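# Move every item from the closet onto the desk

## Task

Remove all objects from the closet and set them down on the desk so they rest there unaided at the end; the robot must not tip over or finish leaning, and anything that stays put only because the robot is holding it does not count.

## Robot and tools

Robot: a Hello Robot Stretch 4 in simulation, about 1.6 m tall. It has an omni-wheel base (rim no more than 0.23 m from the base origin), a lift carriage on a mast, one telescoping arm reaching forward, a three-joint wrist and a two-finger gripper. There are four body-mounted cameras: head_camera, head_left_camera, head_right_camera and wrist_camera. A loose object may occasionally be nudged by something else.

Frames: the base frame has its origin on the floor below the base centre, with x forward, y left and z up. hand_pose is given in this frame and marks a point between the open fingertips; its printed value may be slightly wrong. The odometry frame is where the base frame was at the start of the scene. base_odometry heading is positive to the left, from -3.142 to 3.142, and counts wheel slip as motion.

execute_actions(actions, cameras): actions is a list holding one action or none. An empty list only returns state and images. An action contains "base", "joints" or both, plus optional "pace" and "contact_limits". Alternatively it is {"end_of_arm": "enable_torque"} alone, which re-powers wrist or gripper motors that shut off. The motions in one action start together and may finish at different times, and no action runs longer than 15 s.
- base: exactly one key, each an offset from where the base last reported itself. translate_m moves straight ahead, forward positive, metres, -2 to 2. strafe_m moves sideways, left positive, metres, -2 to 2. rotate_rad turns on the spot, counter-clockwise positive, radians, -3.2 to 3.2.
- joints: absolute targets by name, each a single number. lift_m is 0 to 1.2 m. arm_m is extension, 0 to 0.55 m. wrist_yaw_rad is -1.134 to 4.276 (0 points forward, positive turns left, 3.14 is folded back, and above 3.4 the arm may block it). wrist_pitch_rad is -1.117 to 4.259 (0 is level, 1.57 points down). wrist_roll_rad is -1.117 to 4.259 (positive turns clockwise seen from behind the gripper). gripper_m is the fingertip gap, -0.038 to 0.141 m; negative values press the tips together. Targets outside a joint's range are clamped and flagged. Any other bad value or unknown key rejects the whole call.
- pace: "slow", "default", "fast" or "max". Base speeds are 0.1/0.3/0.4/0.6 m/s and turns 1/2/3/4 rad/s at those paces, and both are reduced when the lift is above 0.2 m.
- contact_limits: only {"arm_m": value}, from 0 (gentlest) to 0.75. The default is 0.5.
- cameras: a list of camera names, or "all". Null or omitted means all cameras, and [] means none.
A joint or the base left out of an action may still be driving toward its previous target.

wait(seconds): 0 to 10. Returns state and images without sending any new command. zoom_image(camera, region): enlarges [x0,y0,x1,y1] pixels (at most 504x504) of that camera's latest full image. read_manual: licence text only. finished_scene(scene): ends the scene (1 or 2) for good and reports success. The next scene's task arrives in its result. Replying without a tool call ends everything.

Results: base_status and joint_status report how each motion ended.
- "done" means the target was reached; for the base it means the wheels turned the full amount, slip included.
- "off_target" means the joint stopped short and may still be pushing.
- "contact_stop_at_<key>" means it hit something. The stopped part goes slack, so a lift can sink and wheels can roll.
- "limit_stop_at_<name>" covers own_body (self-collision, often with the gripper tilted up below pitch -0.2 and rolled) and tilt (lean above 6 degrees; lift, arm and wheels go slack).
- "torque_fault" means a wrist or gripper motor overloaded and went limp. Send enable_torque to recover.
- on_its_own lists things not commanded by this call; "held at" gives the held target, not the position.

Other readings:
- lidar_m: 12 distances in 30-degree sectors, the 1st straight ahead, then counter-clockwise (4th left, 7th behind, 10th right). "-" means nothing seen or closer than 0.25 m. Glass and thin legs may be missed.
- wrist_depth_mm: a 7x7 grid of depth values, 100-2000 mm.
- turned_by_wheels vs turned_by_imu: a gap above about 0.1 rad suggests a collision or slip.
- base_tilt: degrees, forward and right positive.
- motor_effort: percent, with the peak in brackets. A resting effort outside its normal range suggests a load or push. For the wheels, positive turns the base right.

Gripping: command gripper_m below the object's width. Smaller values squeeze harder and pull the object inward. Holding is not confirmed by gripper_m or "done"; look for a clear change in gripper effort. Fingertips jammed against a surface below them can be freed by raising the lift. To unfold the wrist at the start, send lift_m 0.4 with wrist_yaw_rad 0.

Avoid: turning or driving with more than 1 kg held while arm_m is above 0.2, especially at fast or max pace; sustained pushes or pulls, particularly with the gripper high or a high contact limit; more than about 2 kg in a level gripper; dropping, slamming or hard contact. Objects must rest on the desk on their own before finished_scene.

Each tool is called after "Emit:" as name(argument=value, ...), one argument or row to a line, values as JSON.

## Session

Emit:
execute_actions(
  actions=[],
)

Scene clock: 0.00 s.
base_odometry: x=+0.000 y=+0.000 heading=+0.000 (m, m, rad; odometry frame)
turned_by_wheels: +0.000 (rad since the last result)
turned_by_imu: +0.000 (rad since the last result)
base_tilt: forward=-0.3 right=+0.3 (deg)
lidar_m: 2.35 2.58 1.30 1.27 1.42 1.33 1.36 1.47 1.94 1.91 2.13 2.40
base_status: not commanded
joint_positions: lift_m=+0.243 arm_m=-0.001 wrist_yaw_rad=+3.211 wrist_pitch_rad=-0.015 wrist_roll_rad=-0.016 gripper_m=+0.057
joint_status: not commanded
motor_effort: lift_m=+18 arm_m=+0 wrist_yaw_rad=+0 wrist_pitch_rad=-9 wrist_roll_rad=+1 gripper_m=-2 wheel_0=+0 wheel_1=+0 wheel_2=+0 (%)
hand_pose: x=-0.1239 y=+0.0673 z=+0.4253 quat_wxyz=(-0.035, +0.008, -0.008, +0.999) (m; base frame)
wrist_depth_mm: - 134 891 1499 1430 1366 1308 / - 112 134 1537 1430 1366 1336 / - 113 133 1499 1397 1366 1336 / - 122 160 1430 1397 1366 1308 / 135 158 1537 1464 1397 1366 1308 / 226 1618 211 1464 198 1397 1336 / 220 1138 1042 147 1060 1008 1025
pictures: head_camera, head_left_camera, head_right_camera, wrist_camera
Images, in order (width x height): head_camera 420x560, head_left_camera 420x672, head_right_camera 420x672, wrist_camera 616x392.

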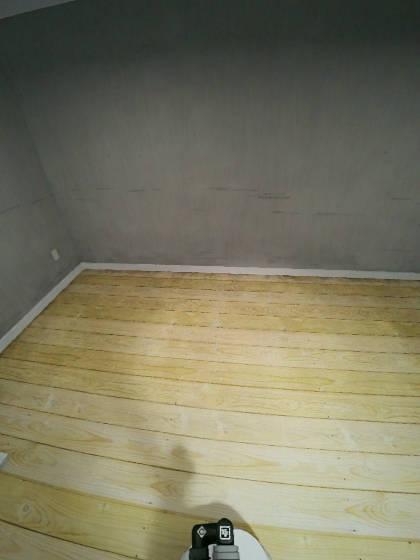

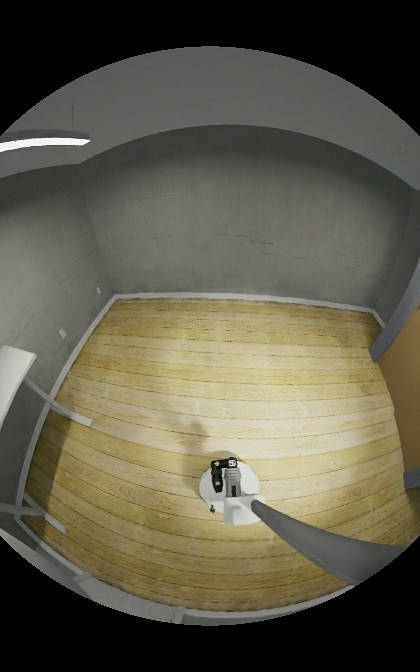

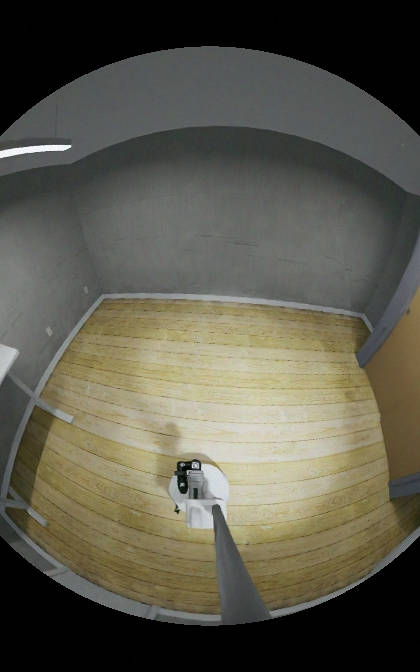

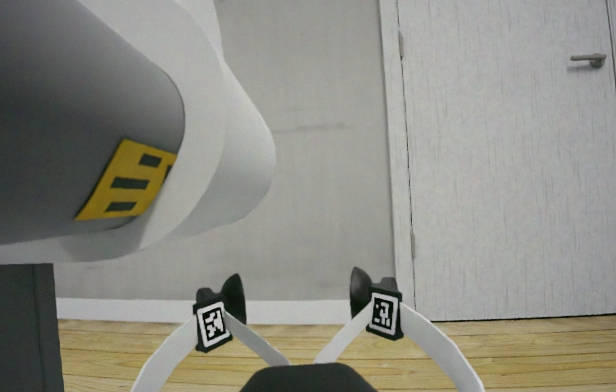

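Desk is on the left; something wooden on the right.

Emit:
execute_actions(
  actions=[
    {"base":{"rotate_rad":-1.57},"joints":{"lift_m":0.5,"wrist_yaw_rad":0}},
  ],
)

Scene clock: 2.93 s.
base_odometry: x=+0.000 y=+0.000 heading=-1.569 (m, m, rad; odometry frame)
turned_by_wheels: -1.569 (rad since the last result)
turned_by_imu: -1.559 (rad since the last result)
base_tilt: forward=-0.3 right=+0.3 (deg)
lidar_m: 1.90 2.14 2.37 2.35 2.58 1.32 1.30 1.47 1.33 1.33 1.45 1.89
base_status: done
joint_positions: lift_m=+0.500 arm_m=-0.001 wrist_yaw_rad=+0.000 wrist_pitch_rad=-0.015 wrist_roll_rad=-0.016 gripper_m=+0.057
joint_status: all done
motor_effort: lift_m=+21(23) arm_m=+0(0) wrist_yaw_rad=-2(6) wrist_pitch_rad=-8(9) wrist_roll_rad=+0(0) gripper_m=-1(3) wheel_0=+4(9) wheel_1=+6(13) wheel_2=+5(12) (%)
hand_pose: x=+0.4584 y=-0.0873 z=+0.6824 quat_wxyz=(+1.000, -0.008, -0.008, +0.000) (m; base frame)
wrist_depth_mm: 1756 1863 1756 1708 1618 - - / 1756 1756 1756 1708 1618 - - / 1808 1808 1708 1661 1618 - - / 1863 1808 1756 1708 1576 - - / 1808 1808 1808 1661 1661 - - / 1756 1808 211 1661 197 - - / 1756 1708 1576 147 1576 1537 1499
pictures: head_camera, head_left_camera, head_right_camera, wrist_camera
camera_calibration (this result's frames):
wrist_camera: T_world_to_cam=[[-0.0383106, -0.999159, -0.0146006, -0.0675706], [0.0512344, 0.012628, -0.998607, 0.732082], [0.997952, -0.0390053, 0.0507075, -0.269102], [0, 0, 0, 1]] pos_world=[0.228454, -0.087255, 0.743721]
Images, in order (width x height): head_camera 420x560, head_left_camera 420x672, head_right_camera 420x672, wrist_camera 616x392.

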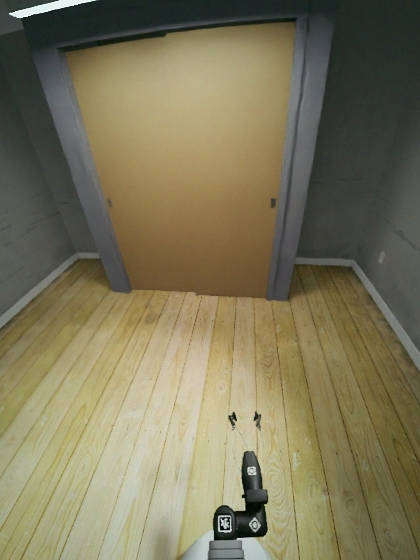

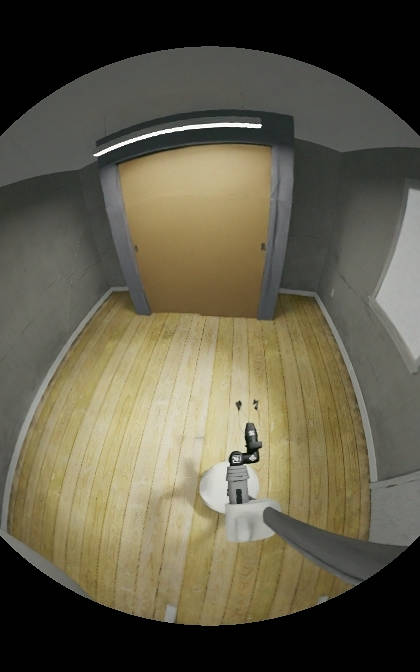

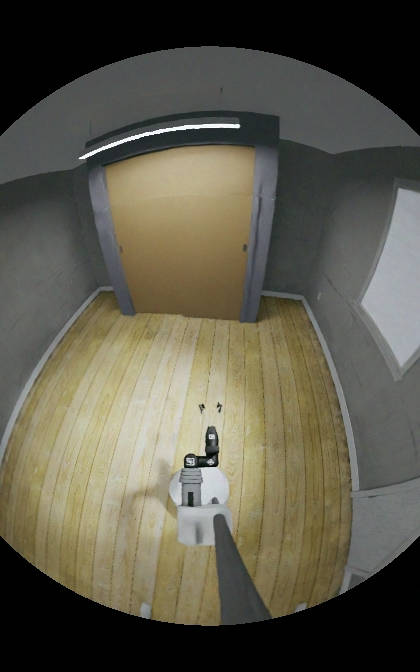

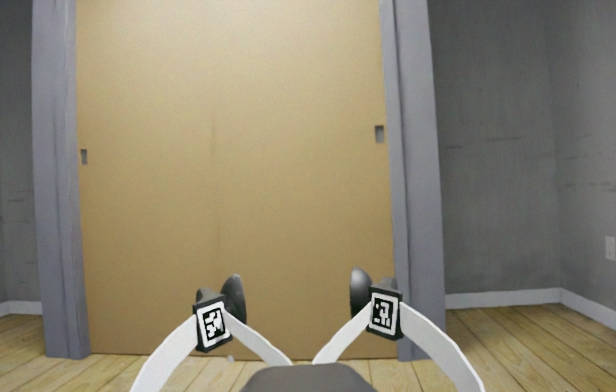

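Emit:
execute_actions(
  actions=[
    {"base":{"rotate_rad":-0.12},"joints":{"lift_m":0.9}},
  ],
  cameras=[],
)

Emit:
execute_actions(
  actions=[
    {"base":{"translate_m":1.0}},
  ],
)

Scene clock: 6.97 s.
base_odometry: x=+0.000 y=+0.000 heading=-1.688 (m, m, rad; odometry frame)
turned_by_wheels: -0.119 (rad since the last result)
turned_by_imu: -0.119 (rad since the last result)
base_tilt: forward=-0.4 right=+0.4 (deg)
lidar_m: 1.88 2.03 2.45 2.37 2.49 1.34 1.33 1.38 1.37 1.32 1.40 1.95
base_status: done
joint_positions: lift_m=+0.900 arm_m=-0.001 wrist_yaw_rad=+0.000 wrist_pitch_rad=-0.015 wrist_roll_rad=-0.016 gripper_m=+0.057
joint_status: all done
motor_effort: lift_m=+21(20) arm_m=+0(0) wrist_yaw_rad=-1(2) wrist_pitch_rad=-9(9) wrist_roll_rad=+1(0) gripper_m=-2(2) wheel_0=+4(9) wheel_1=+6(14) wheel_2=+5(11) (%)
hand_pose: x=+0.4584 y=-0.0874 z=+1.0824 quat_wxyz=(+1.000, -0.008, -0.008, +0.000) (m; base frame)
wrist_depth_mm: 1708 1661 1708 1661 - - 1708 / 1708 1708 1661 1708 - - 1756 / 1756 1708 1661 1661 - - 1756 / 1708 1708 1618 1661 - - 1863 / 1756 1708 1618 1708 - - 1863 / 1708 1708 211 1708 198 - 1808 / 1708 1708 1661 146 1708 - 1863
pictures: none
No camera images: the call's "cameras" was empty. Leave "cameras" out to get every camera's image.

Scene clock: 11.80 s.
base_odometry: x=-0.116 y=-0.993 heading=-1.687 (m, m, rad; odometry frame)
turned_by_wheels: +0.000 (rad since the last result)
turned_by_imu: -0.004 (rad since the last result)
base_tilt: forward=-0.2 right=+0.3 (deg)
lidar_m: 0.90 0.97 1.40 2.34 2.45 3.19 3.11 1.91 1.40 1.35 1.40 0.93
base_status: done
joint_positions: lift_m=+0.900 arm_m=-0.001 wrist_yaw_rad=+0.000 wrist_pitch_rad=-0.015 wrist_roll_rad=-0.016 gripper_m=+0.057
joint_status: not commanded
motor_effort: lift_m=+21(21) arm_m=+0(0) wrist_yaw_rad=-2(1) wrist_pitch_rad=-8(10) wrist_roll_rad=+1(1) gripper_m=-3(3) wheel_0=+3(10) wheel_1=+5(12) wheel_2=-5(16) (%)
hand_pose: x=+0.4584 y=-0.0874 z=+1.0824 quat_wxyz=(+1.000, -0.008, -0.008, +0.000) (m; base frame)
wrist_depth_mm: 683 691 699 707 699 691 1464 / 691 691 691 699 699 691 1430 / 691 683 691 699 707 691 1430 / 691 691 699 699 707 699 1464 / 691 691 699 707 707 699 1430 / 683 691 211 707 198 699 1464 / 683 683 691 147 699 691 1464
pictures: head_camera, head_left_camera, head_right_camera, wrist_camera
camera_calibration (this result's frames):
wrist_camera: T_world_to_cam=[[-0.0385888, -0.999149, -0.0146005, -0.0616823], [0.0512376, 0.0126137, -0.998607, 1.13159], [0.997941, -0.0392832, 0.0507072, -0.289386], [0, 0, 0, 1]] pos_world=[0.22843, -0.0872713, 1.14378]
Images, in order (width x height): head_camera 420x560, head_left_camera 420x672, head_right_camera 420x672, wrist_camera 616x392.

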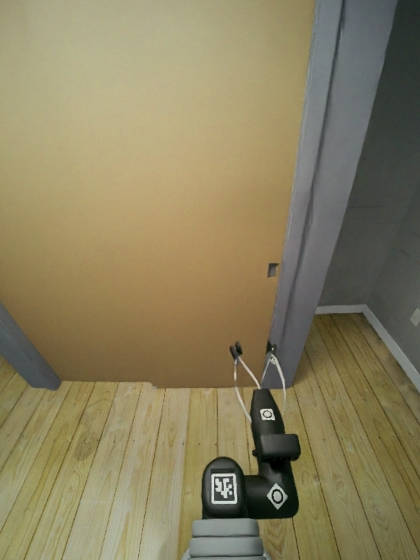

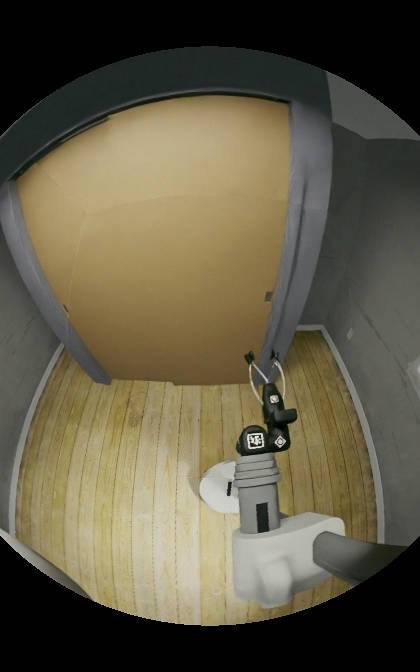

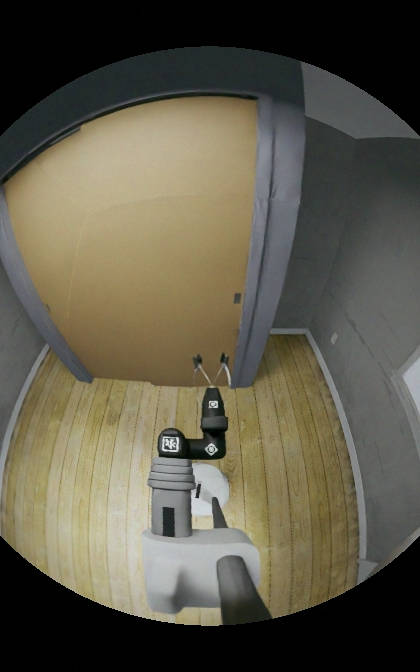

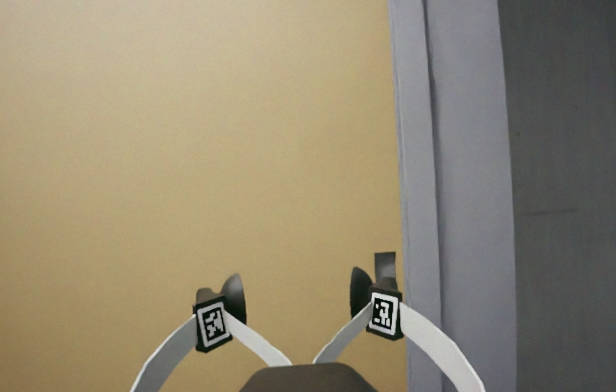

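Emit:
execute_actions(
  actions=[
    {"base":{"strafe_m":-0.15},"joints":{"lift_m":0.83,"gripper_m":0.0,"arm_m":0.15}},
  ],
  cameras=["wrist_camera","head_camera"],
)

Scene clock: 14.03 s.
base_odometry: x=-0.265 y=-0.976 heading=-1.687 (m, m, rad; odometry frame)
turned_by_wheels: +0.000 (rad since the last result)
turned_by_imu: +0.000 (rad since the last result)
base_tilt: forward=-0.2 right=+0.2 (deg)
lidar_m: 0.87 0.94 1.40 2.49 2.58 3.19 3.14 1.70 1.25 1.18 1.25 0.92
base_status: done
joint_positions: lift_m=+0.830 arm_m=+0.149 wrist_yaw_rad=+0.000 wrist_pitch_rad=-0.015 wrist_roll_rad=-0.016 gripper_m=+0.000
joint_status: all done
motor_effort: lift_m=+14(24) arm_m=+7(9) wrist_yaw_rad=-1(2) wrist_pitch_rad=-8(8) wrist_roll_rad=+0(0) gripper_m=-4(4) wheel_0=+3(9) wheel_1=-4(12) wheel_2=+0(4) (%)
hand_pose: x=+0.6081 y=-0.0874 z=+1.0130 quat_wxyz=(+1.000, -0.008, -0.008, +0.000) (m; base frame)
wrist_depth_mm: 539 544 549 549 535 1281 1308 / 535 544 544 549 539 1308 1281 / 539 544 549 554 535 1308 1308 / 539 544 544 544 535 1281 1308 / 539 539 544 549 535 1308 1281 / 539 539 539 203 539 1281 1308 / 539 539 176 174 525 1281 1281
pictures: head_camera, wrist_camera
camera_calibration (this result's frames):
wrist_camera: T_world_to_cam=[[-0.0385846, -0.999149, -0.014602, -0.0569201], [0.0512786, 0.0126138, -0.998605, 1.05453], [0.997939, -0.0392795, 0.0507483, -0.435285], [0, 0, 0, 1]] pos_world=[0.378117, -0.087271, 1.07432]
Images, in order (width x height): head_camera 420x560, wrist_camera 616x392.

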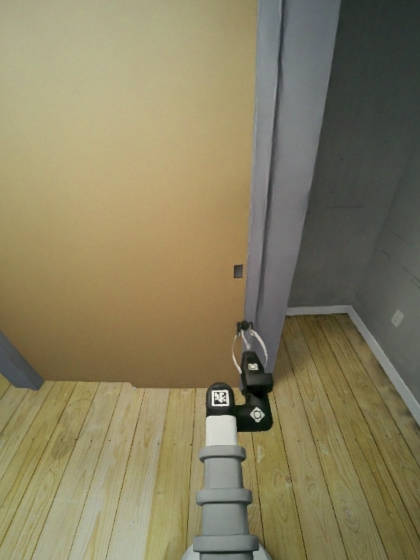

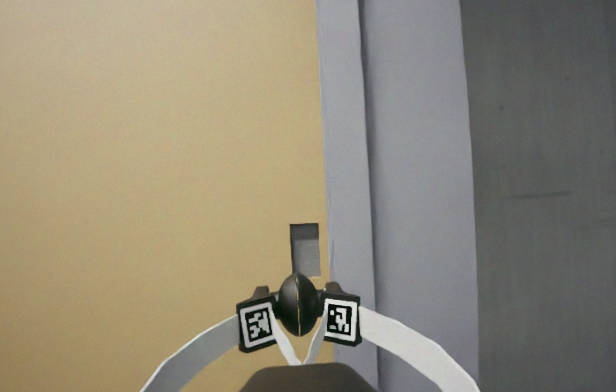

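Emit:
execute_actions(
  actions=[
    {"base":{"strafe_m":-0.012},"joints":{"lift_m":0.847,"gripper_m":-0.02,"arm_m":0.40}},
  ],
  cameras=["wrist_camera"],
)

Emit:
execute_actions(
  actions=[
    {"joints":{"arm_m":0.50},"contact_limits":{"arm_m":0.2},"pace":"slow"},
  ],
  cameras=["wrist_camera","head_camera"],
)

Scene clock: 16.70 s.
base_odometry: x=-0.277 y=-0.974 heading=-1.688 (m, m, rad; odometry frame)
turned_by_wheels: +0.000 (rad since the last result)
turned_by_imu: -0.001 (rad since the last result)
base_tilt: forward=-0.3 right=+0.2 (deg)
lidar_m: 0.87 0.96 1.41 2.50 2.63 3.19 2.69 1.66 1.23 1.15 1.23 0.93
base_status: done
joint_positions: lift_m=+0.847 arm_m=+0.399 wrist_yaw_rad=+0.000 wrist_pitch_rad=-0.016 wrist_roll_rad=-0.016 gripper_m=-0.020
joint_status: all done
motor_effort: lift_m=+21(27) arm_m=+7(8) wrist_yaw_rad=-1(0) wrist_pitch_rad=-8(8) wrist_roll_rad=+1(1) gripper_m=-10(11) wheel_0=+3(11) wheel_1=-5(11) wheel_2=+0(1) (%)
hand_pose: x=+0.8580 y=-0.0874 z=+1.0294 quat_wxyz=(+1.000, -0.008, -0.008, +0.000) (m; base frame)
wrist_depth_mm: 293 297 298 298 272 289 290 / 296 297 300 300 273 290 290 / 294 296 298 301 272 289 290 / 293 297 297 298 272 286 289 / 293 297 298 300 271 289 291 / 293 297 298 202 271 290 289 / 294 294 180 178 271 289 290
pictures: wrist_camera
camera_calibration (this result's frames):
wrist_camera: T_world_to_cam=[[-0.0385329, -0.999151, -0.0146064, -0.0470606], [0.0513883, 0.0126165, -0.998599, 1.05802], [0.997935, -0.0392295, 0.0508585, -0.685681], [0, 0, 0, 1]] pos_world=[0.628082, -0.0872681, 1.09073]
Images, in order (width x height): wrist_camera 616x392.

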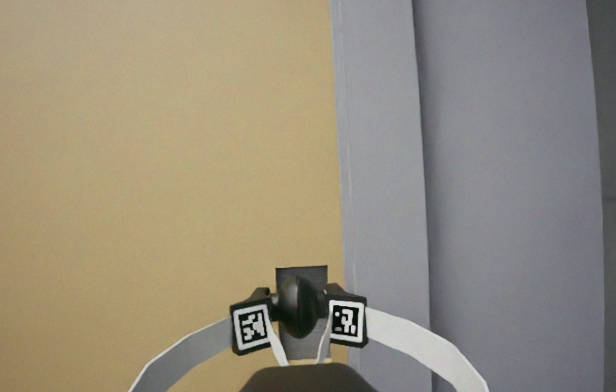

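Scene clock: 18.97 s.
base_odometry: x=-0.277 y=-0.974 heading=-1.688 (m, m, rad; odometry frame)
turned_by_wheels: +0.000 (rad since the last result)
turned_by_imu: +0.003 (rad since the last result)
base_tilt: forward=-0.3 right=+0.3 (deg)
lidar_m: 0.89 0.95 1.40 2.51 2.62 3.20 2.66 1.70 1.25 1.18 1.22 0.93
base_status: not commanded
joint_positions: lift_m=+0.847 arm_m=+0.477 wrist_yaw_rad=-0.008 wrist_pitch_rad=-0.016 wrist_roll_rad=-0.016 gripper_m=-0.020
joint_status: arm_m contact_stop (moved +0.078 of +0.101)
on_its_own: arm_m is slack since a contact_stop (your +0.500 is given up); wrist_yaw_rad is at rest, and its effort (+23) is outside its rest range (-13 to +13)
motor_effort: lift_m=+22(21) arm_m=+0(21) wrist_yaw_rad=+23(32) wrist_pitch_rad=-7(12) wrist_roll_rad=+0(2) gripper_m=-6(11) wheel_0=+2(4) wheel_1=+2(5) wheel_2=-9(9) (%)
contact_limits: arm_m 0.2
hand_pose: x=+0.9355 y=-0.0898 z=+1.0295 quat_wxyz=(+1.000, -0.008, -0.008, -0.004) (m; base frame)
wrist_depth_mm: 221 223 225 227 196 212 214 / 220 223 225 226 196 212 214 / 221 222 224 227 197 213 214 / 220 222 225 226 196 213 213 / 221 224 224 227 196 211 214 / 220 223 224 206 196 212 214 / 220 222 204 154 196 213 213
pictures: head_camera, wrist_camera
camera_calibration (this result's frames):
wrist_camera: T_world_to_cam=[[-0.0470387, -0.998786, -0.0146168, -0.0385257], [0.0517695, 0.0121757, -0.998585, 1.05375], [0.997551, -0.0477289, 0.051134, -0.763775], [0, 0, 0, 1]] pos_world=[0.70554, -0.0877631, 1.09075]
Images, in order (width x height): head_camera 420x560, wrist_camera 616x392.

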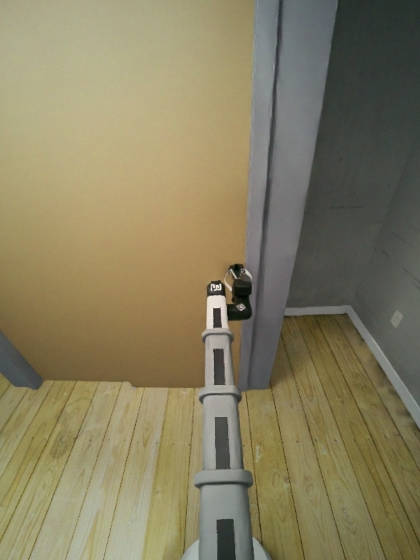

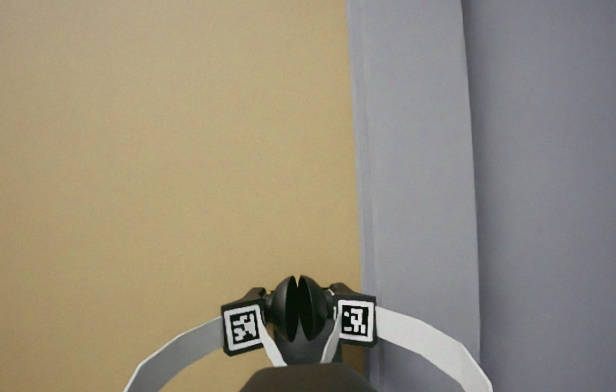

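Try sliding left.

Emit:
execute_actions(
  actions=[
    {"base":{"strafe_m":0.15},"joints":{"arm_m":0.478},"pace":"slow"},
  ],
  cameras=["wrist_camera","head_camera"],
)

Scene clock: 21.97 s.
base_odometry: x=-0.128 y=-0.991 heading=-1.688 (m, m, rad; odometry frame)
turned_by_wheels: +0.000 (rad since the last result)
turned_by_imu: -0.001 (rad since the last result)
base_tilt: forward=-0.4 right=+0.3 (deg)
lidar_m: 0.90 0.96 1.40 2.35 2.48 3.20 2.63 1.91 1.40 1.32 1.37 0.93
base_status: done
joint_positions: lift_m=+0.847 arm_m=+0.477 wrist_yaw_rad=-0.004 wrist_pitch_rad=-0.016 wrist_roll_rad=-0.016 gripper_m=-0.020
joint_status: all done
motor_effort: lift_m=+21(21) arm_m=+6(6) wrist_yaw_rad=+9(48) wrist_pitch_rad=-9(8) wrist_roll_rad=+0(0) gripper_m=-9(9) wheel_0=-4(18) wheel_1=+8(14) wheel_2=-7(7) (%)
hand_pose: x=+0.9359 y=-0.0885 z=+1.0294 quat_wxyz=(+1.000, -0.008, -0.008, -0.002) (m; base frame)
wrist_depth_mm: 224 224 226 229 574 539 265 / 224 225 227 229 778 544 270 / 223 225 226 228 946 559 274 / 224 224 226 228 946 569 279 / 223 225 227 229 798 544 282 / 224 225 226 203 820 591 283 / 224 224 206 162 750 512 283
pictures: head_camera, wrist_camera
camera_calibration (this result's frames):
wrist_camera: T_world_to_cam=[[-0.0422255, -0.999001, -0.0146085, -0.0416522], [0.0515025, 0.0124256, -0.998596, 1.05393], [0.99778, -0.0429185, 0.0509264, -0.763712], [0, 0, 0, 1]] pos_world=[0.705978, -0.0874837, 1.09074]
Images, in order (width x height): head_camera 420x560, wrist_camera 616x392.

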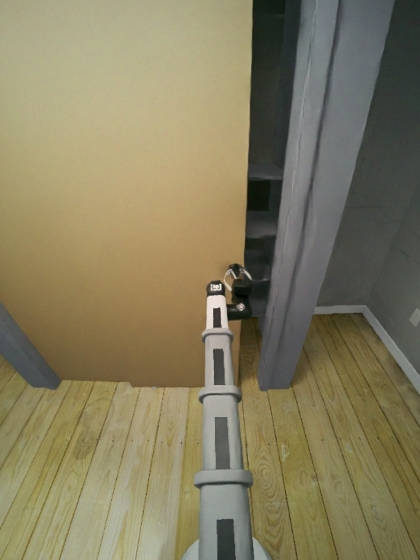

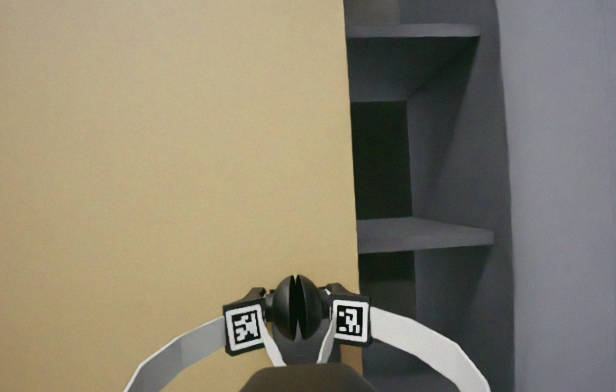

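Works.

Emit:
execute_actions(
  actions=[
    {"base":{"strafe_m":0.5},"pace":"slow"},
  ],
)

Scene clock: 28.40 s.
base_odometry: x=+0.368 y=-1.050 heading=-1.688 (m, m, rad; odometry frame)
turned_by_wheels: +0.000 (rad since the last result)
turned_by_imu: -0.002 (rad since the last result)
base_tilt: forward=-0.1 right=+0.3 (deg)
lidar_m: 0.91 0.97 1.93 1.84 1.93 2.72 3.11 2.55 1.96 1.83 1.29 0.95
base_status: done
joint_positions: lift_m=+0.847 arm_m=+0.477 wrist_yaw_rad=+0.000 wrist_pitch_rad=-0.015 wrist_roll_rad=-0.016 gripper_m=-0.020
joint_status: not commanded
motor_effort: lift_m=+21(21) arm_m=+6(6) wrist_yaw_rad=+0(30) wrist_pitch_rad=-10(13) wrist_roll_rad=+1(1) gripper_m=-10(12) wheel_0=-5(16) wheel_1=+7(8) wheel_2=-3(6) (%)
hand_pose: x=+0.9363 y=-0.0875 z=+1.0292 quat_wxyz=(+1.000, -0.008, -0.007, +0.000) (m; base frame)
wrist_depth_mm: 229 231 233 235 236 237 239 / 229 231 232 235 236 238 240 / 230 231 233 235 236 237 240 / 229 230 233 235 237 236 238 / 230 231 233 234 236 237 239 / 229 231 232 202 236 238 238 / 229 231 181 178 235 236 238
pictures: head_camera, head_left_camera, head_right_camera, wrist_camera
camera_calibration (this result's frames):
wrist_camera: T_world_to_cam=[[-0.0388072, -0.99914, -0.0145841, -0.0438915], [0.0508275, 0.0126024, -0.998628, 1.0544], [0.997953, -0.0394952, 0.0502947, -0.763179], [0, 0, 0, 1]] pos_world=[0.706321, -0.0872837, 1.0907]
Images, in order (width x height): head_camera 420x560, head_left_camera 420x672, head_right_camera 420x672, wrist_camera 616x392.

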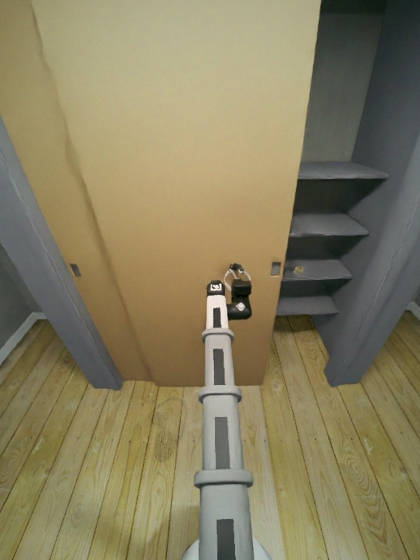

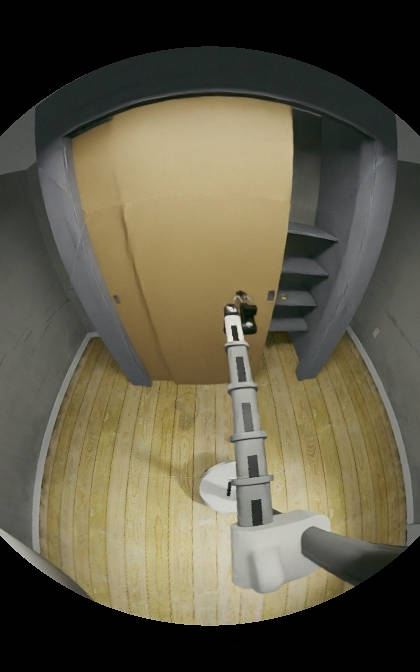

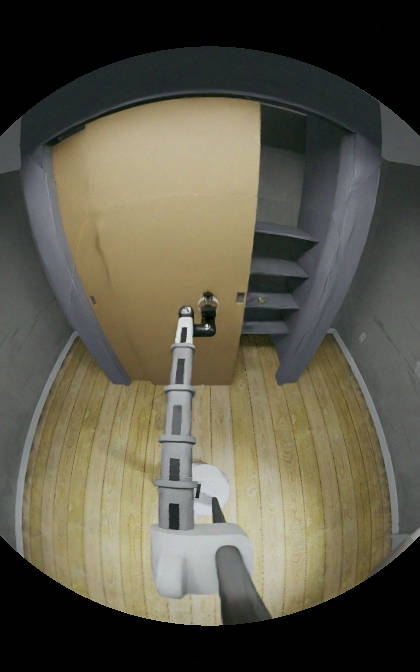

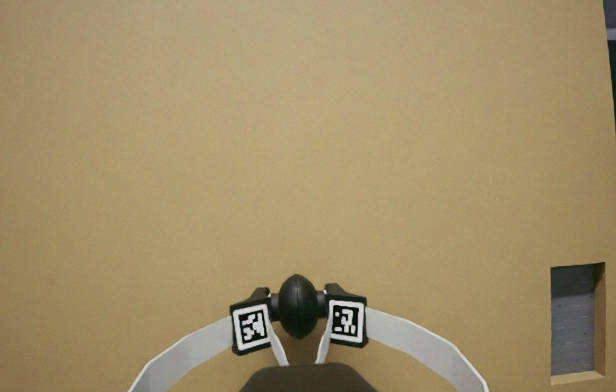

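Emit:
execute_actions(
  actions=[
    {"joints":{"arm_m":0.40}},
  ],
  cameras=[],
)

Emit:
execute_actions(
  actions=[
    {"base":{"strafe_m":-0.3}},
  ],
  cameras=[],
)

Emit:
execute_actions(
  actions=[
    {"joints":{"arm_m":0.52},"contact_limits":{"arm_m":0.2}},
  ],
  cameras=["wrist_camera","head_camera"],
)

Scene clock: 30.43 s.
base_odometry: x=+0.368 y=-1.050 heading=-1.688 (m, m, rad; odometry frame)
turned_by_wheels: +0.000 (rad since the last result)
turned_by_imu: +0.000 (rad since the last result)
base_tilt: forward=-0.3 right=+0.3 (deg)
lidar_m: 0.91 0.95 1.93 1.84 1.96 2.66 3.09 2.53 1.94 1.84 1.27 0.96
base_status: not commanded
joint_positions: lift_m=+0.847 arm_m=+0.401 wrist_yaw_rad=+0.000 wrist_pitch_rad=-0.015 wrist_roll_rad=-0.016 gripper_m=-0.020
joint_status: all done
motor_effort: lift_m=+21(21) arm_m=-7(6) wrist_yaw_rad=-1(0) wrist_pitch_rad=-9(9) wrist_roll_rad=+1(0) gripper_m=-11(11) wheel_0=-5(5) wheel_1=+8(7) wheel_2=-3(3) (%)
hand_pose: x=+0.8607 y=-0.0874 z=+1.0293 quat_wxyz=(+1.000, -0.008, -0.008, +0.000) (m; base frame)
wrist_depth_mm: 303 304 307 312 312 315 991 / 303 306 306 309 312 314 778 / 304 306 307 309 312 312 1042 / 303 304 306 309 310 314 676 / 303 306 307 309 310 314 640 / 303 306 306 202 312 314 931 / 304 306 180 178 312 314 676
pictures: none
No camera images: the call's "cameras" was empty. Leave "cameras" out to get every camera's image.

Scene clock: 32.77 s.
base_odometry: x=+0.070 y=-1.015 heading=-1.688 (m, m, rad; odometry frame)
turned_by_wheels: +0.000 (rad since the last result)
turned_by_imu: +0.000 (rad since the last result)
base_tilt: forward=-0.2 right=+0.2 (deg)
lidar_m: 0.90 0.95 1.36 2.14 2.25 3.13 3.10 2.19 1.62 1.53 1.60 0.97
base_status: done
joint_positions: lift_m=+0.847 arm_m=+0.401 wrist_yaw_rad=+0.000 wrist_pitch_rad=-0.015 wrist_roll_rad=-0.016 gripper_m=-0.020
joint_status: not commanded
motor_effort: lift_m=+21(21) arm_m=-7(7) wrist_yaw_rad=-1(1) wrist_pitch_rad=-10(9) wrist_roll_rad=+0(2) gripper_m=-12(10) wheel_0=+3(12) wheel_1=-3(10) wheel_2=+0(2) (%)
hand_pose: x=+0.8607 y=-0.0874 z=+1.0293 quat_wxyz=(+1.000, -0.008, -0.008, +0.000) (m; base frame)
wrist_depth_mm: 297 300 1008 1008 1042 866 647 / 297 300 715 759 798 798 668 / 298 301 1008 1008 1025 960 676 / 298 300 1025 1025 1025 904 683 / 298 301 621 1025 1025 917 654 / 298 310 304 202 1042 976 699 / 297 301 180 178 741 768 699
pictures: none
No camera images: the call's "cameras" was empty. Leave "cameras" out to get every camera's image.

Scene clock: 34.13 s.
base_odometry: x=+0.070 y=-1.015 heading=-1.688 (m, m, rad; odometry frame)
turned_by_wheels: +0.000 (rad since the last result)
turned_by_imu: +0.000 (rad since the last result)
base_tilt: forward=-0.2 right=+0.3 (deg)
lidar_m: 0.89 0.95 1.37 2.15 2.26 3.15 3.10 2.19 1.59 1.54 1.62 1.00
base_status: not commanded
joint_positions: lift_m=+0.847 arm_m=+0.519 wrist_yaw_rad=+0.000 wrist_pitch_rad=-0.015 wrist_roll_rad=-0.016 gripper_m=-0.020
joint_status: all done
motor_effort: lift_m=+21(21) arm_m=+7(5) wrist_yaw_rad=-2(1) wrist_pitch_rad=-9(9) wrist_roll_rad=+0(1) gripper_m=-12(10) wheel_0=+3(3) wheel_1=-4(4) wheel_2=+0(0) (%)
contact_limits: arm_m 0.2
hand_pose: x=+0.9781 y=-0.0874 z=+1.0293 quat_wxyz=(+1.000, -0.008, -0.008, +0.000) (m; base frame)
wrist_depth_mm: 184 203 521 521 535 539 539 / 184 202 723 750 778 798 668 / 183 200 904 904 904 917 683 / 183 197 891 904 917 917 683 / 183 193 634 715 668 809 647 / 184 195 904 202 904 917 699 / 195 190 180 178 759 778 707
pictures: head_camera, wrist_camera
camera_calibration (this result's frames):
wrist_camera: T_world_to_cam=[[-0.0385289, -0.999151, -0.0145958, -0.0424495], [0.0511238, 0.0126165, -0.998613, 1.05207], [0.997949, -0.0392217, 0.0505943, -0.805186], [0, 0, 0, 1]] pos_world=[0.748113, -0.0872676, 1.09073]
Images, in order (width x height): head_camera 420x560, wrist_camera 616x392.

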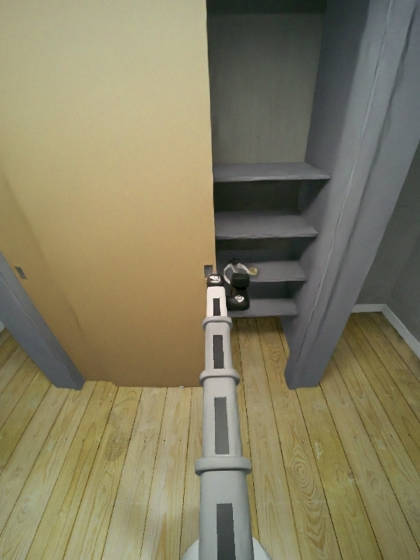

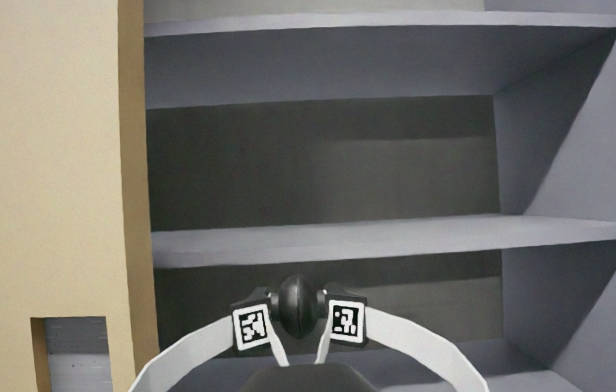

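Emit:
execute_actions(
  actions=[
    {"base":{"strafe_m":0.45},"pace":"slow"},
  ],
)

Scene clock: 40.27 s.
base_odometry: x=+0.517 y=-1.068 heading=-1.691 (m, m, rad; odometry frame)
turned_by_wheels: -0.003 (rad since the last result)
turned_by_imu: -0.145 (rad since the last result)
base_tilt: forward=-0.2 right=+0.3 (deg)
lidar_m: 0.87 0.89 1.08 1.75 1.77 2.23 2.70 2.48 2.16 1.95 1.98 1.21
base_status: done
joint_positions: lift_m=+0.847 arm_m=+0.519 wrist_yaw_rad=-0.017 wrist_pitch_rad=-0.015 wrist_roll_rad=-0.016 gripper_m=-0.020
joint_status: not commanded
on_its_own: wrist_yaw_rad is at rest, and its effort (+49) is outside its rest range (-13 to +13)
motor_effort: lift_m=+21(21) arm_m=+5(7) wrist_yaw_rad=+49(67) wrist_pitch_rad=-8(10) wrist_roll_rad=-1(1) gripper_m=-13(13) wheel_0=-22(30) wheel_1=+0(12) wheel_2=-15(15) (%)
hand_pose: x=+0.9768 y=-0.0924 z=+1.0294 quat_wxyz=(+1.000, -0.008, -0.008, -0.009) (m; base frame)
wrist_depth_mm: 165 172 180 530 569 603 715 / 165 172 179 768 788 809 809 / 164 172 180 917 976 1008 866 / 164 171 179 931 960 1008 866 / 164 171 179 723 699 1008 866 / 164 170 180 202 187 1025 904 / 164 170 161 164 788 715 778
pictures: head_camera, head_left_camera, head_right_camera, wrist_camera
camera_calibration (this result's frames):
wrist_camera: T_world_to_cam=[[-0.056085, -0.998319, -0.0146026, -0.0303153], [0.0514842, 0.0117145, -0.998605, 1.05179], [0.997098, -0.0567586, 0.0507406, -0.805115], [0, 0, 0, 1]] pos_world=[0.746927, -0.0882828, 1.09074]
Images, in order (width x height): head_camera 420x560, head_left_camera 420x672, head_right_camera 420x672, wrist_camera 616x392.

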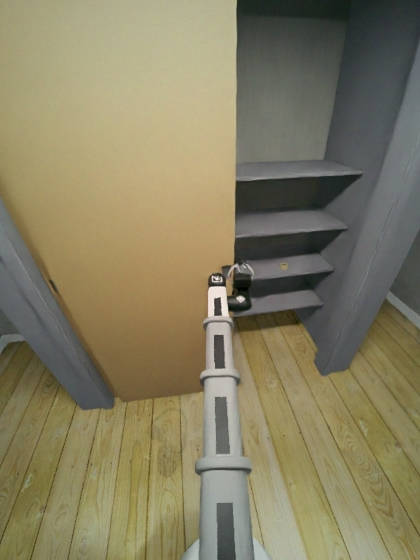

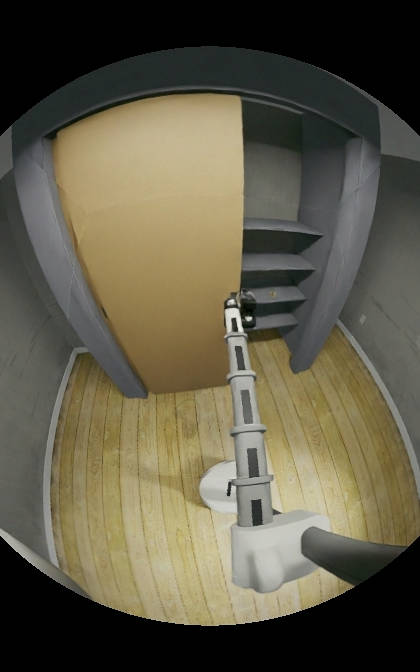

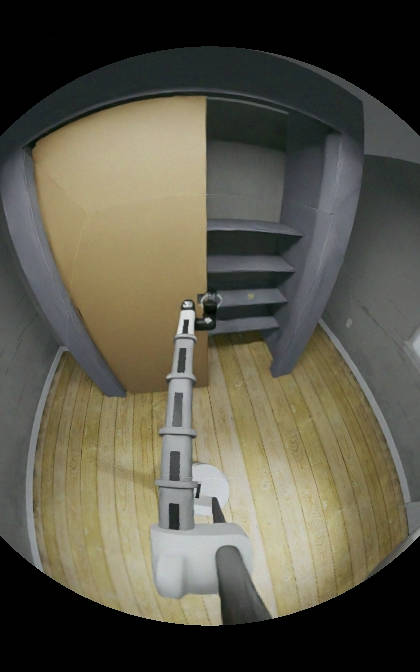

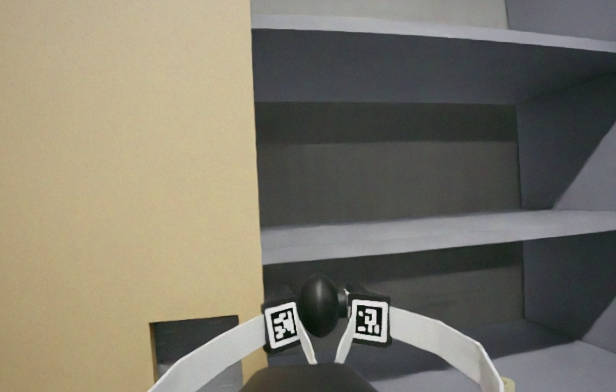

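Emit:
execute_actions(
  actions=[
    {"base":{"strafe_m":-0.2},"joints":{"arm_m":0.3,"gripper_m":0.1,"wrist_yaw_rad":0}},
  ],
  cameras=[],
)

Emit:
execute_actions(
  actions=[
    {"base":{"rotate_rad":0.13},"joints":{"wrist_pitch_rad":0.3,"lift_m":0.9}},
  ],
)

Scene clock: 42.87 s.
base_odometry: x=+0.318 y=-1.044 heading=-1.691 (m, m, rad; odometry frame)
turned_by_wheels: -0.001 (rad since the last result)
turned_by_imu: -0.001 (rad since the last result)
base_tilt: forward=-0.2 right=+0.3 (deg)
lidar_m: 0.91 0.93 1.18 1.94 1.95 2.48 2.65 2.39 1.94 1.75 1.78 1.11
base_status: done
joint_positions: lift_m=+0.847 arm_m=+0.301 wrist_yaw_rad=+0.000 wrist_pitch_rad=-0.015 wrist_roll_rad=-0.016 gripper_m=+0.100
joint_status: all done
motor_effort: lift_m=+21(21) arm_m=-7(6) wrist_yaw_rad=+0(47) wrist_pitch_rad=-10(9) wrist_roll_rad=-1(0) gripper_m=+0(10) wheel_0=+1(18) wheel_1=-4(15) wheel_2=-5(12) (%)
hand_pose: x=+0.7607 y=-0.0874 z=+1.0293 quat_wxyz=(+1.000, -0.008, -0.008, +0.000) (m; base frame)
wrist_depth_mm: 382 1060 1098 1160 1205 931 661 / 382 831 820 854 976 891 723 / 382 1078 1098 1138 1205 960 715 / 382 1060 1118 1160 1205 931 723 / 379 960 1098 1138 1205 976 732 / 392 407 1098 1118 200 960 750 / 379 387 809 147 820 831 750
pictures: none
No camera images: the call's "cameras" was empty. Leave "cameras" out to get every camera's image.

Scene clock: 44.00 s.
base_odometry: x=+0.318 y=-1.044 heading=-1.562 (m, m, rad; odometry frame)
turned_by_wheels: +0.129 (rad since the last result)
turned_by_imu: +0.128 (rad since the last result)
base_tilt: forward=-0.2 right=+0.2 (deg)
lidar_m: 0.91 0.96 1.32 1.93 2.03 2.79 3.12 2.51 1.85 1.75 1.85 1.11
base_status: done
joint_positions: lift_m=+0.900 arm_m=+0.301 wrist_yaw_rad=+0.000 wrist_pitch_rad=+0.302 wrist_roll_rad=-0.016 gripper_m=+0.100
joint_status: all done
motor_effort: lift_m=+21(19) arm_m=-7(7) wrist_yaw_rad=+0(1) wrist_pitch_rad=-7(3) wrist_roll_rad=+1(0) gripper_m=-1(1) wheel_0=-3(7) wheel_1=-5(12) wheel_2=-4(11) (%)
hand_pose: x=+0.7477 y=-0.0874 z=+0.9921 quat_wxyz=(+0.989, -0.008, +0.150, +0.001) (m; base frame)
wrist_depth_mm: 345 349 991 1008 1042 1042 904 / 362 364 1042 1060 1060 1060 917 / 375 379 683 1118 1118 1118 904 / 397 397 1098 1160 1160 1160 946 / 413 421 433 891 866 904 878 / 436 436 442 1182 199 1138 946 / 455 455 469 146 960 917 946
pictures: head_camera, head_left_camera, head_right_camera, wrist_camera
camera_calibration (this result's frames):
wrist_camera: T_world_to_cam=[[-0.0411575, -0.999151, -0.00182009, -0.0625822], [-0.262828, 0.012584, -0.964761, 1.22785], [0.963964, -0.0392287, -0.263123, -0.236708], [0, 0, 0, 1]] pos_world=[0.548315, -0.087266, 1.12218]
Images, in order (width x height): head_camera 420x560, head_left_camera 420x672, head_right_camera 420x672, wrist_camera 616x392.

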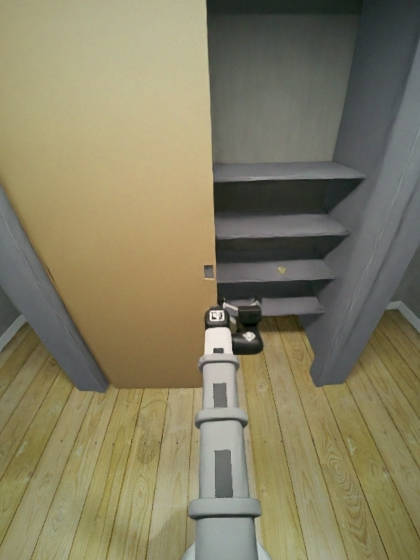

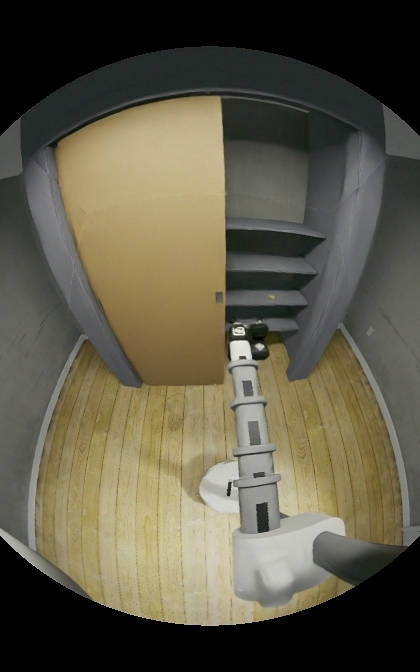

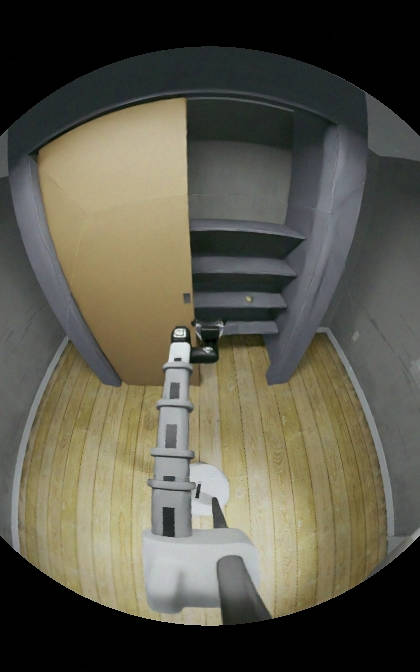

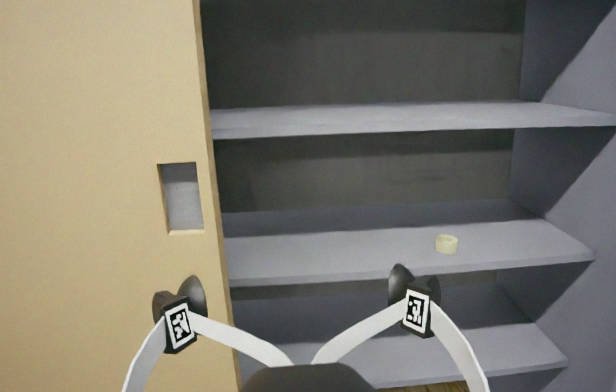

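Emit:
execute_actions(
  actions=[
    {"base":{"strafe_m":-0.29},"joints":{"lift_m":0.76,"arm_m":0.1,"gripper_m":0.08}},
  ],
  cameras=[],
)

Emit:
execute_actions(
  actions=[
    {"base":{"translate_m":0.4},"joints":{"arm_m":0.2}},
  ],
  cameras=["wrist_camera","head_camera"],
)

Scene clock: 47.33 s.
base_odometry: x=+0.028 y=-1.046 heading=-1.563 (m, m, rad; odometry frame)
turned_by_wheels: +0.000 (rad since the last result)
turned_by_imu: -0.001 (rad since the last result)
base_tilt: forward=-0.3 right=+0.1 (deg)
lidar_m: 1.21 0.96 1.30 2.24 2.32 3.20 3.12 2.07 1.51 1.46 1.53 0.94
base_status: done
joint_positions: lift_m=+0.760 arm_m=+0.101 wrist_yaw_rad=+0.000 wrist_pitch_rad=+0.302 wrist_roll_rad=-0.016 gripper_m=+0.080
joint_status: all done
motor_effort: lift_m=+14(16) arm_m=-7(3) wrist_yaw_rad=+0(2) wrist_pitch_rad=-8(9) wrist_roll_rad=+0(0) gripper_m=-1(1) wheel_0=+2(13) wheel_1=-5(17) wheel_2=+0(4) (%)
hand_pose: x=+0.5476 y=-0.0874 z=+0.8526 quat_wxyz=(+0.989, -0.008, +0.151, +0.001) (m; base frame)
wrist_depth_mm: 1160 1182 1182 1182 1160 544 549 / 1182 1205 1229 1255 1255 569 564 / 591 1281 1281 1281 1255 597 597 / 603 1118 1336 1366 1138 621 627 / 627 1308 1281 1229 1160 647 676 / 661 1098 216 1464 198 683 723 / 699 715 1281 146 1281 723 1205
pictures: none
No camera images: the call's "cameras" was empty. Leave "cameras" out to get every camera's image.

Scene clock: 50.17 s.
base_odometry: x=+0.032 y=-1.446 heading=-1.562 (m, m, rad; odometry frame)
turned_by_wheels: +0.000 (rad since the last result)
turned_by_imu: -0.001 (rad since the last result)
base_tilt: forward=-0.3 right=+0.3 (deg)
lidar_m: 0.82 0.57 0.75 2.24 2.34 3.21 3.57 2.12 1.54 1.45 0.72 0.60
base_status: done
joint_positions: lift_m=+0.760 arm_m=+0.199 wrist_yaw_rad=+0.000 wrist_pitch_rad=+0.302 wrist_roll_rad=-0.016 gripper_m=+0.080
joint_status: all done
motor_effort: lift_m=+14(14) arm_m=+7(3) wrist_yaw_rad=-2(0) wrist_pitch_rad=-8(9) wrist_roll_rad=+0(0) gripper_m=-2(1) wheel_0=+2(9) wheel_1=+7(6) wheel_2=-4(13) (%)
hand_pose: x=+0.6450 y=-0.0874 z=+0.8526 quat_wxyz=(+0.989, -0.008, +0.151, +0.001) (m; base frame)
wrist_depth_mm: 715 539 407 424 469 496 436 / 750 759 768 778 778 741 539 / 788 798 820 820 831 750 544 / 809 820 831 842 809 723 549 / 603 597 585 585 564 559 512 / 477 477 216 492 198 683 544 / 809 778 741 146 768 699 564
pictures: head_camera, wrist_camera
camera_calibration (this result's frames):
wrist_camera: T_world_to_cam=[[-0.0412013, -0.999149, -0.00179706, -0.067064], [-0.263366, 0.0125952, -0.964614, 1.06644], [0.963816, -0.03927, -0.263661, -0.17393], [0, 0, 0, 1]] pos_world=[0.445738, -0.0872693, 0.982727]
Images, in order (width x height): head_camera 420x560, wrist_camera 616x392.

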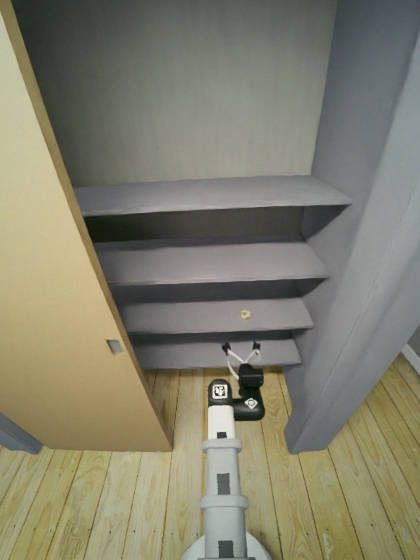

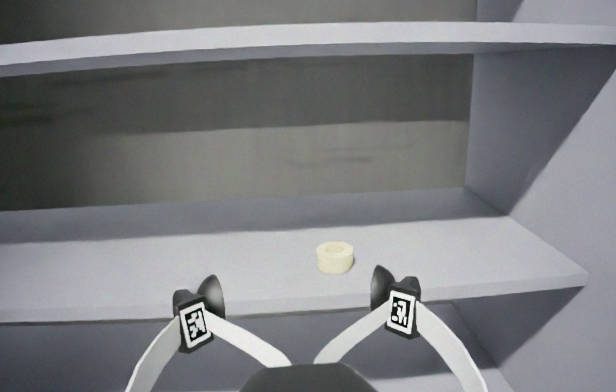

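Emit:
execute_actions(
  actions=[
    {"base":{"strafe_m":-0.045},"joints":{"lift_m":0.672,"arm_m":0.42,"gripper_m":0.09}},
  ],
  cameras=["wrist_camera"],
)

Scene clock: 52.70 s.
base_odometry: x=-0.013 y=-1.446 heading=-1.562 (m, m, rad; odometry frame)
turned_by_wheels: +0.000 (rad since the last result)
turned_by_imu: -0.001 (rad since the last result)
base_tilt: forward=-0.3 right=+0.3 (deg)
lidar_m: 0.81 0.60 0.72 2.28 2.37 3.27 3.55 2.09 1.46 1.40 0.70 0.59
base_status: done
joint_positions: lift_m=+0.672 arm_m=+0.419 wrist_yaw_rad=+0.000 wrist_pitch_rad=+0.302 wrist_roll_rad=-0.016 gripper_m=+0.090
joint_status: all done
motor_effort: lift_m=+14(14) arm_m=+7(6) wrist_yaw_rad=-2(0) wrist_pitch_rad=-8(9) wrist_roll_rad=+1(1) gripper_m=-2(4) wheel_0=+2(10) wheel_1=-4(17) wheel_2=+0(2) (%)
hand_pose: x=+0.8650 y=-0.0874 z=+0.7646 quat_wxyz=(+0.989, -0.008, +0.151, +0.001) (m; base frame)
wrist_depth_mm: 521 530 544 549 554 559 462 / 544 549 559 569 574 574 469 / 574 580 585 597 603 609 484 / 585 585 569 549 544 525 477 / 399 399 394 384 377 368 362 / 300 298 270 277 202 282 278 / 243 239 234 146 237 239 243
pictures: wrist_camera
camera_calibration (this result's frames):
wrist_camera: T_world_to_cam=[[-0.0411547, -0.999151, -0.00180072, -0.0581829], [-0.26328, 0.0125829, -0.964637, 1.03949], [0.963841, -0.0392252, -0.263574, -0.409239], [0, 0, 0, 1]] pos_world=[0.665722, -0.0872658, 0.894758]
Images, in order (width x height): wrist_camera 616x392.

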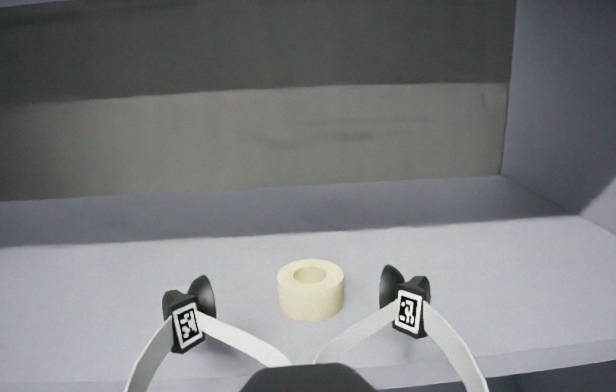

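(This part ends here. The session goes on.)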